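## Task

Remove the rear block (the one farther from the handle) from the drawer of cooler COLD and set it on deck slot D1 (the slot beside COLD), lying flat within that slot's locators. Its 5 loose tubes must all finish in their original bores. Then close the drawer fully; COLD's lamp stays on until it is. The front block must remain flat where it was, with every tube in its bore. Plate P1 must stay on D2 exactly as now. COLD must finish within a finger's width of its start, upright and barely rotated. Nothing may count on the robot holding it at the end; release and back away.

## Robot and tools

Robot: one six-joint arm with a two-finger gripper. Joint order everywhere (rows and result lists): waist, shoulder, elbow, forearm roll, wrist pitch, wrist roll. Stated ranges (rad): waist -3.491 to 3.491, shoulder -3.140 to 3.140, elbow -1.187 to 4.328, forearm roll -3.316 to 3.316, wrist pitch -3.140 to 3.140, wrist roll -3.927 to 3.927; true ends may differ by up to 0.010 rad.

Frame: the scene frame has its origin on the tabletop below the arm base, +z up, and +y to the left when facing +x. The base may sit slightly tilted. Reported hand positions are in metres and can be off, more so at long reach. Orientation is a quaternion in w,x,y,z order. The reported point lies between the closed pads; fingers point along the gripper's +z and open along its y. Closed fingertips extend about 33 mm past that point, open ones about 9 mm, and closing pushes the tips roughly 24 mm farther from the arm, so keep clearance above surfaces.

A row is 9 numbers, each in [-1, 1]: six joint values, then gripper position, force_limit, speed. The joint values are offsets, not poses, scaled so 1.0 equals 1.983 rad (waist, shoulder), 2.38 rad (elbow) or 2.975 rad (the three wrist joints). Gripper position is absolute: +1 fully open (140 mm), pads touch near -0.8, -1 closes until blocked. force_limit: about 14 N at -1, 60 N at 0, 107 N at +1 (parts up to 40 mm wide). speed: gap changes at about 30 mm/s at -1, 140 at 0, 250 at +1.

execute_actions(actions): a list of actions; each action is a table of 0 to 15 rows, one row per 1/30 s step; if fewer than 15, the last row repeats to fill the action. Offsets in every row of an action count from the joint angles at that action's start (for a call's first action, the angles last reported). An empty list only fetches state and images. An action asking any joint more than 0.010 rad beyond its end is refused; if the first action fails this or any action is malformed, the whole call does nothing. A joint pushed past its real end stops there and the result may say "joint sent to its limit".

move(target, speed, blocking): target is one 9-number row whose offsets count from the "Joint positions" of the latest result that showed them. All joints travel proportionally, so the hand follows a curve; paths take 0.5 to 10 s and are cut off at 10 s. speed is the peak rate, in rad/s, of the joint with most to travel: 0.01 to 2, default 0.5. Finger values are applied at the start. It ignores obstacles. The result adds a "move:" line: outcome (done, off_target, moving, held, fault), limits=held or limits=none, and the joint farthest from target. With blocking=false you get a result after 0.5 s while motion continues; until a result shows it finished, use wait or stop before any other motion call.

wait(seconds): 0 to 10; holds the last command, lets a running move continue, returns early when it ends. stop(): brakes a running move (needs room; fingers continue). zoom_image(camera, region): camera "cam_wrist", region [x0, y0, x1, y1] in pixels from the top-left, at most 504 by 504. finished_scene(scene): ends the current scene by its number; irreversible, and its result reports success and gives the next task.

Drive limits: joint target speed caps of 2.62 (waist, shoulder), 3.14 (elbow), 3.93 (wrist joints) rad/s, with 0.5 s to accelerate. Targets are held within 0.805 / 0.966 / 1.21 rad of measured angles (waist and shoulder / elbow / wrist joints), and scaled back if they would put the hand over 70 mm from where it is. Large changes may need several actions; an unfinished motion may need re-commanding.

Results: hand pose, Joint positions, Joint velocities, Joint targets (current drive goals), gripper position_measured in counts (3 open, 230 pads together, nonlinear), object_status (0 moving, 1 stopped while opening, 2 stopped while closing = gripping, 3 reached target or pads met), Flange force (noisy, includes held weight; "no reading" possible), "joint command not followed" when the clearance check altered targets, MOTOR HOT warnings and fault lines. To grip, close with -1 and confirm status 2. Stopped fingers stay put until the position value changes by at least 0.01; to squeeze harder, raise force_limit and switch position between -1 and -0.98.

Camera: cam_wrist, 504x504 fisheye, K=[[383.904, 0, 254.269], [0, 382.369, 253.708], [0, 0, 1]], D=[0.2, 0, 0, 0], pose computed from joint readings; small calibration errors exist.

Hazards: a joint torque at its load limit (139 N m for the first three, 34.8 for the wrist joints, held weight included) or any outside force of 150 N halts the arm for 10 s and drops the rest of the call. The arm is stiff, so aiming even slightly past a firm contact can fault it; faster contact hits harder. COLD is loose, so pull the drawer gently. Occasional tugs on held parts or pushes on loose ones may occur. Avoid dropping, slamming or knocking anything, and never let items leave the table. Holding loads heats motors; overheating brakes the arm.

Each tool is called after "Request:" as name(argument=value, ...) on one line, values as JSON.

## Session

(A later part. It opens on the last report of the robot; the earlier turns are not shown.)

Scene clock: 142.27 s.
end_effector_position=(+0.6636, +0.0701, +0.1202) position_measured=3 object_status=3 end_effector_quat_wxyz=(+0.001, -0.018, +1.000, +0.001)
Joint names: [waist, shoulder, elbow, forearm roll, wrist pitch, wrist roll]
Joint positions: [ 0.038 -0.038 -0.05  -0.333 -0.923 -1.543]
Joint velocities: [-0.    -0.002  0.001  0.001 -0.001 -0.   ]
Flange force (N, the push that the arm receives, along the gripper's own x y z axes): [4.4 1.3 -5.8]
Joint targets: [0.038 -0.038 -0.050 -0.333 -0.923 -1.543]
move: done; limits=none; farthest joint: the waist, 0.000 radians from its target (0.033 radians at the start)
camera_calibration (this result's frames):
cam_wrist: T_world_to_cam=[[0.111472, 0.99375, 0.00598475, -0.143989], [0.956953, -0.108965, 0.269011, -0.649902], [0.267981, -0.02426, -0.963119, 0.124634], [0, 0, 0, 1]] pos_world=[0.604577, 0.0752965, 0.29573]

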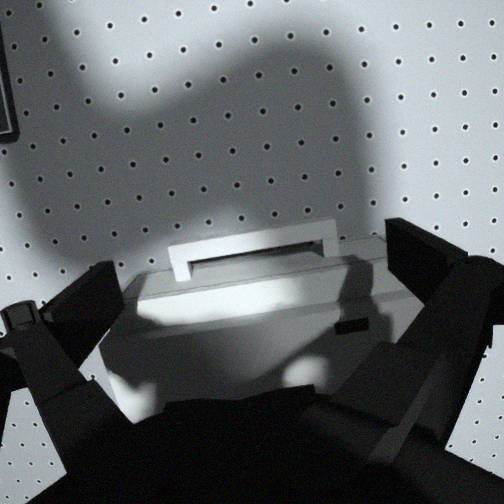

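Request:
move(target=[0.018,0.049,-0.005,0,0.0385,0.004,1,0,0], speed=0.12)

Request:
move(target=[-0.0013,0.0045,0.0073,0,-0.0028,0,1,0,0], speed=0.02)

Request:
move(target=[-0.0045,0.0044,0.011,-0.0002,-0.0066,0.0005,1,0,0], speed=0.011)

Request:
move(target=[0.002,-0.01,-0.015,0,0.0055,0,1,0,0], speed=0.04)

Request:
move(target=[-0.025,-0.1,0.005,0,-0.075,0,1,0,0], speed=0.3)

Scene clock: 144.43 s.
end_effector_position=(+0.6634, +0.0690, +0.0589) position_measured=3 object_status=3 end_effector_quat_wxyz=(+0.001, -0.024, +1.000, -0.001)
Joint names: [waist, shoulder, elbow, forearm roll, wrist pitch, wrist roll]
Joint positions: [ 0.074  0.059 -0.062 -0.333 -0.809 -1.531]
Joint velocities: [ 0.     0.001 -0.001 -0.     0.001  0.   ]
Flange force (N, the push that the arm receives, along the gripper's own x y z axes): [-0.3 -1.4 -4.8]
Joint targets: [0.074 0.059 -0.062 -0.333 -0.809 -1.531]
move: done; limits=none; farthest joint: the waist, 0.000 radians from its target (0.036 radians at the start)
camera_calibration (this result's frames):
cam_wrist: T_world_to_cam=[[0.0996492, 0.995018, 0.00288017, -0.134538], [0.958214, -0.0967425, 0.269198, -0.63494], [0.268135, -0.0240655, -0.963081, 0.0655208], [0, 0, 0, 1]] pos_world=[0.604246, 0.0740187, 0.234414]

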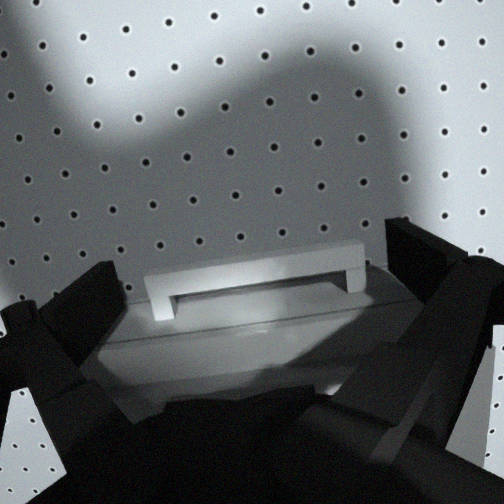

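Scene clock: 145.53 s.
end_effector_position=(+0.6689, +0.0693, +0.0593) position_measured=3 object_status=3 end_effector_quat_wxyz=(+0.001, -0.024, +1.000, -0.001)
Joint names: [waist, shoulder, elbow, forearm roll, wrist pitch, wrist roll]
Joint positions: [ 0.071  0.068 -0.044 -0.333 -0.817 -1.531]
Joint velocities: [-0.001 -0.     0.001  0.001 -0.001  0.001]
Flange force (N, the push that the arm receives, along the gripper's own x y z axes): [2.5 -1.6 -5.5]
Joint targets: [0.071 0.068 -0.044 -0.333 -0.817 -1.531]
move: done; limits=none; farthest joint: the waist, 0.000 radians from its target (0.002 radians at the start)
camera_calibration (this result's frames):
cam_wrist: T_world_to_cam=[[0.0995995, 0.995022, 0.00338125, -0.13544], [0.958088, -0.0968187, 0.269617, -0.640249], [0.268602, -0.0236141, -0.962962, 0.0640183], [0, 0, 0, 1]] pos_world=[0.609709, 0.0742898, 0.234727]

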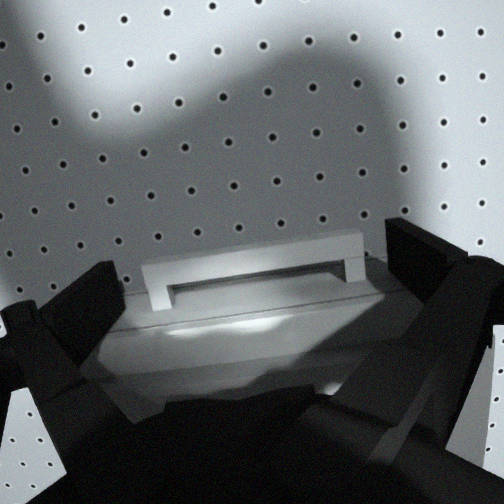

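Scene clock: 148.13 s.
end_effector_position=(+0.6768, +0.0678, +0.0632) position_measured=3 object_status=3 end_effector_quat_wxyz=(+0.001, -0.023, +1.000, -0.001)
Joint names: [waist, shoulder, elbow, forearm roll, wrist pitch, wrist roll]
Joint positions: [ 0.062  0.077 -0.018 -0.334 -0.836 -1.529]
Joint velocities: [-0.    -0.    -0.001  0.001 -0.001  0.   ]
Flange force (N, the push that the arm receives, along the gripper's own x y z axes): [32.9 3.3 10.0]
Joint targets: [0.062 0.077 -0.018 -0.334 -0.837 -1.529]
move: done; limits=none; farthest joint: the waist, 0.000 radians from its target (0.009 radians at the start)
camera_calibration (this result's frames):
cam_wrist: T_world_to_cam=[[0.101099, 0.994873, 0.00269016, -0.135678], [0.95799, -0.0980797, 0.269509, -0.648924], [0.268391, -0.0246699, -0.962994, 0.0658903], [0, 0, 0, 1]] pos_world=[0.617695, 0.0729617, 0.238708]

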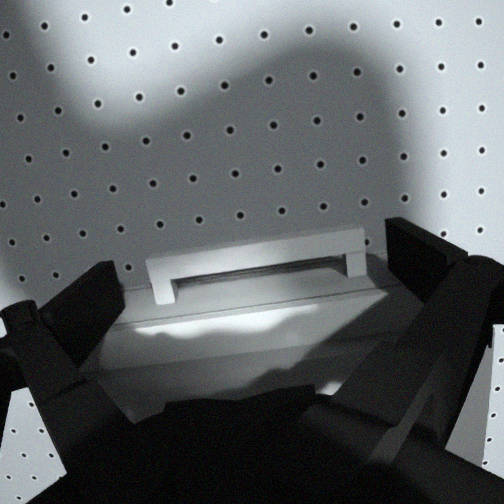

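Scene clock: 149.33 s.
end_effector_position=(+0.6659, +0.0666, +0.0635) position_measured=3 object_status=3 end_effector_quat_wxyz=(+0.001, -0.023, +1.000, -0.002)
Joint names: [waist, shoulder, elbow, forearm roll, wrist pitch, wrist roll]
Joint positions: [ 0.066  0.057 -0.054 -0.334 -0.82  -1.529]
Joint velocities: [ 0.    -0.    -0.002  0.001  0.    -0.   ]
Flange force (N, the push that the arm receives, along the gripper's own x y z axes): [4.0 -1.5 -5.7]
Joint targets: [0.066 0.057 -0.054 -0.334 -0.820 -1.529]
move: done; limits=none; farthest joint: the waist, 0.000 radians from its target (0.004 radians at the start)
camera_calibration (this result's frames):
cam_wrist: T_world_to_cam=[[0.101902, 0.994793, 0.00141585, -0.133885], [0.957887, -0.0985051, 0.269722, -0.638501], [0.268457, -0.0261289, -0.962937, 0.0691055], [0, 0, 0, 1]] pos_world=[0.606703, 0.0720983, 0.238952]

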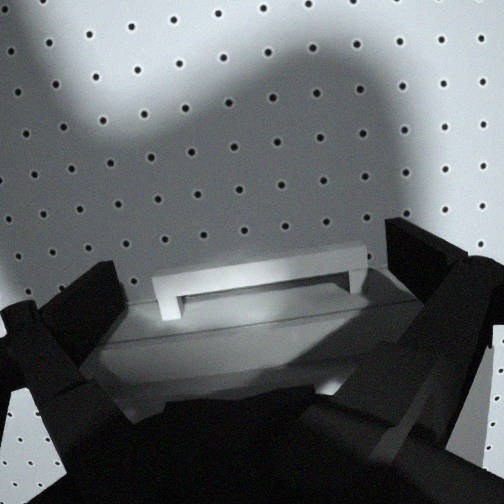

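Scene clock: 150.53 s.
end_effector_position=(+0.6529, +0.0797, +0.1810) position_measured=3 object_status=3 end_effector_quat_wxyz=(-0.003, -0.032, +0.999, +0.005)
Joint names: [waist, shoulder, elbow, forearm roll, wrist pitch, wrist roll]
Joint positions: [ 0.016 -0.141 -0.042 -0.334 -1.043 -1.529]
Joint velocities: [-0.    -0.001  0.001  0.    -0.001  0.   ]
Flange force (N, the push that the arm receives, along the gripper's own x y z axes): [2.6 0.4 -4.7]
Joint targets: [0.016 -0.142 -0.042 -0.334 -1.043 -1.529]
move: done; limits=none; farthest joint: the waist, 0.000 radians from its target (0.050 radians at the start)
camera_calibration (this result's frames):
cam_wrist: T_world_to_cam=[[0.084634, 0.996317, 0.0137771, -0.136839], [0.961722, -0.0852962, 0.260415, -0.658305], [0.260631, -0.00879026, -0.965399, 0.190231], [0, 0, 0, 1]] pos_world=[0.595107, 0.0818558, 0.356966]

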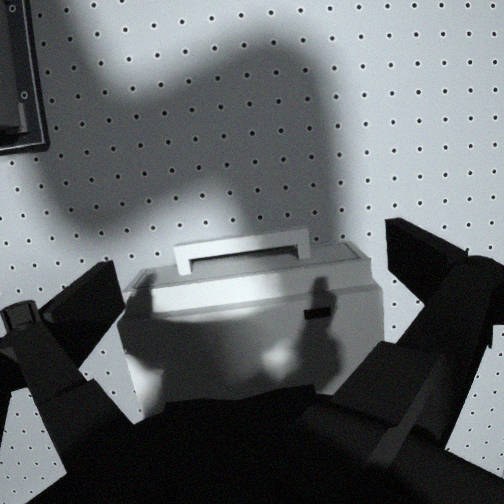

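Request:
finished_scene(scene=2)

The scene is finished: the task was done.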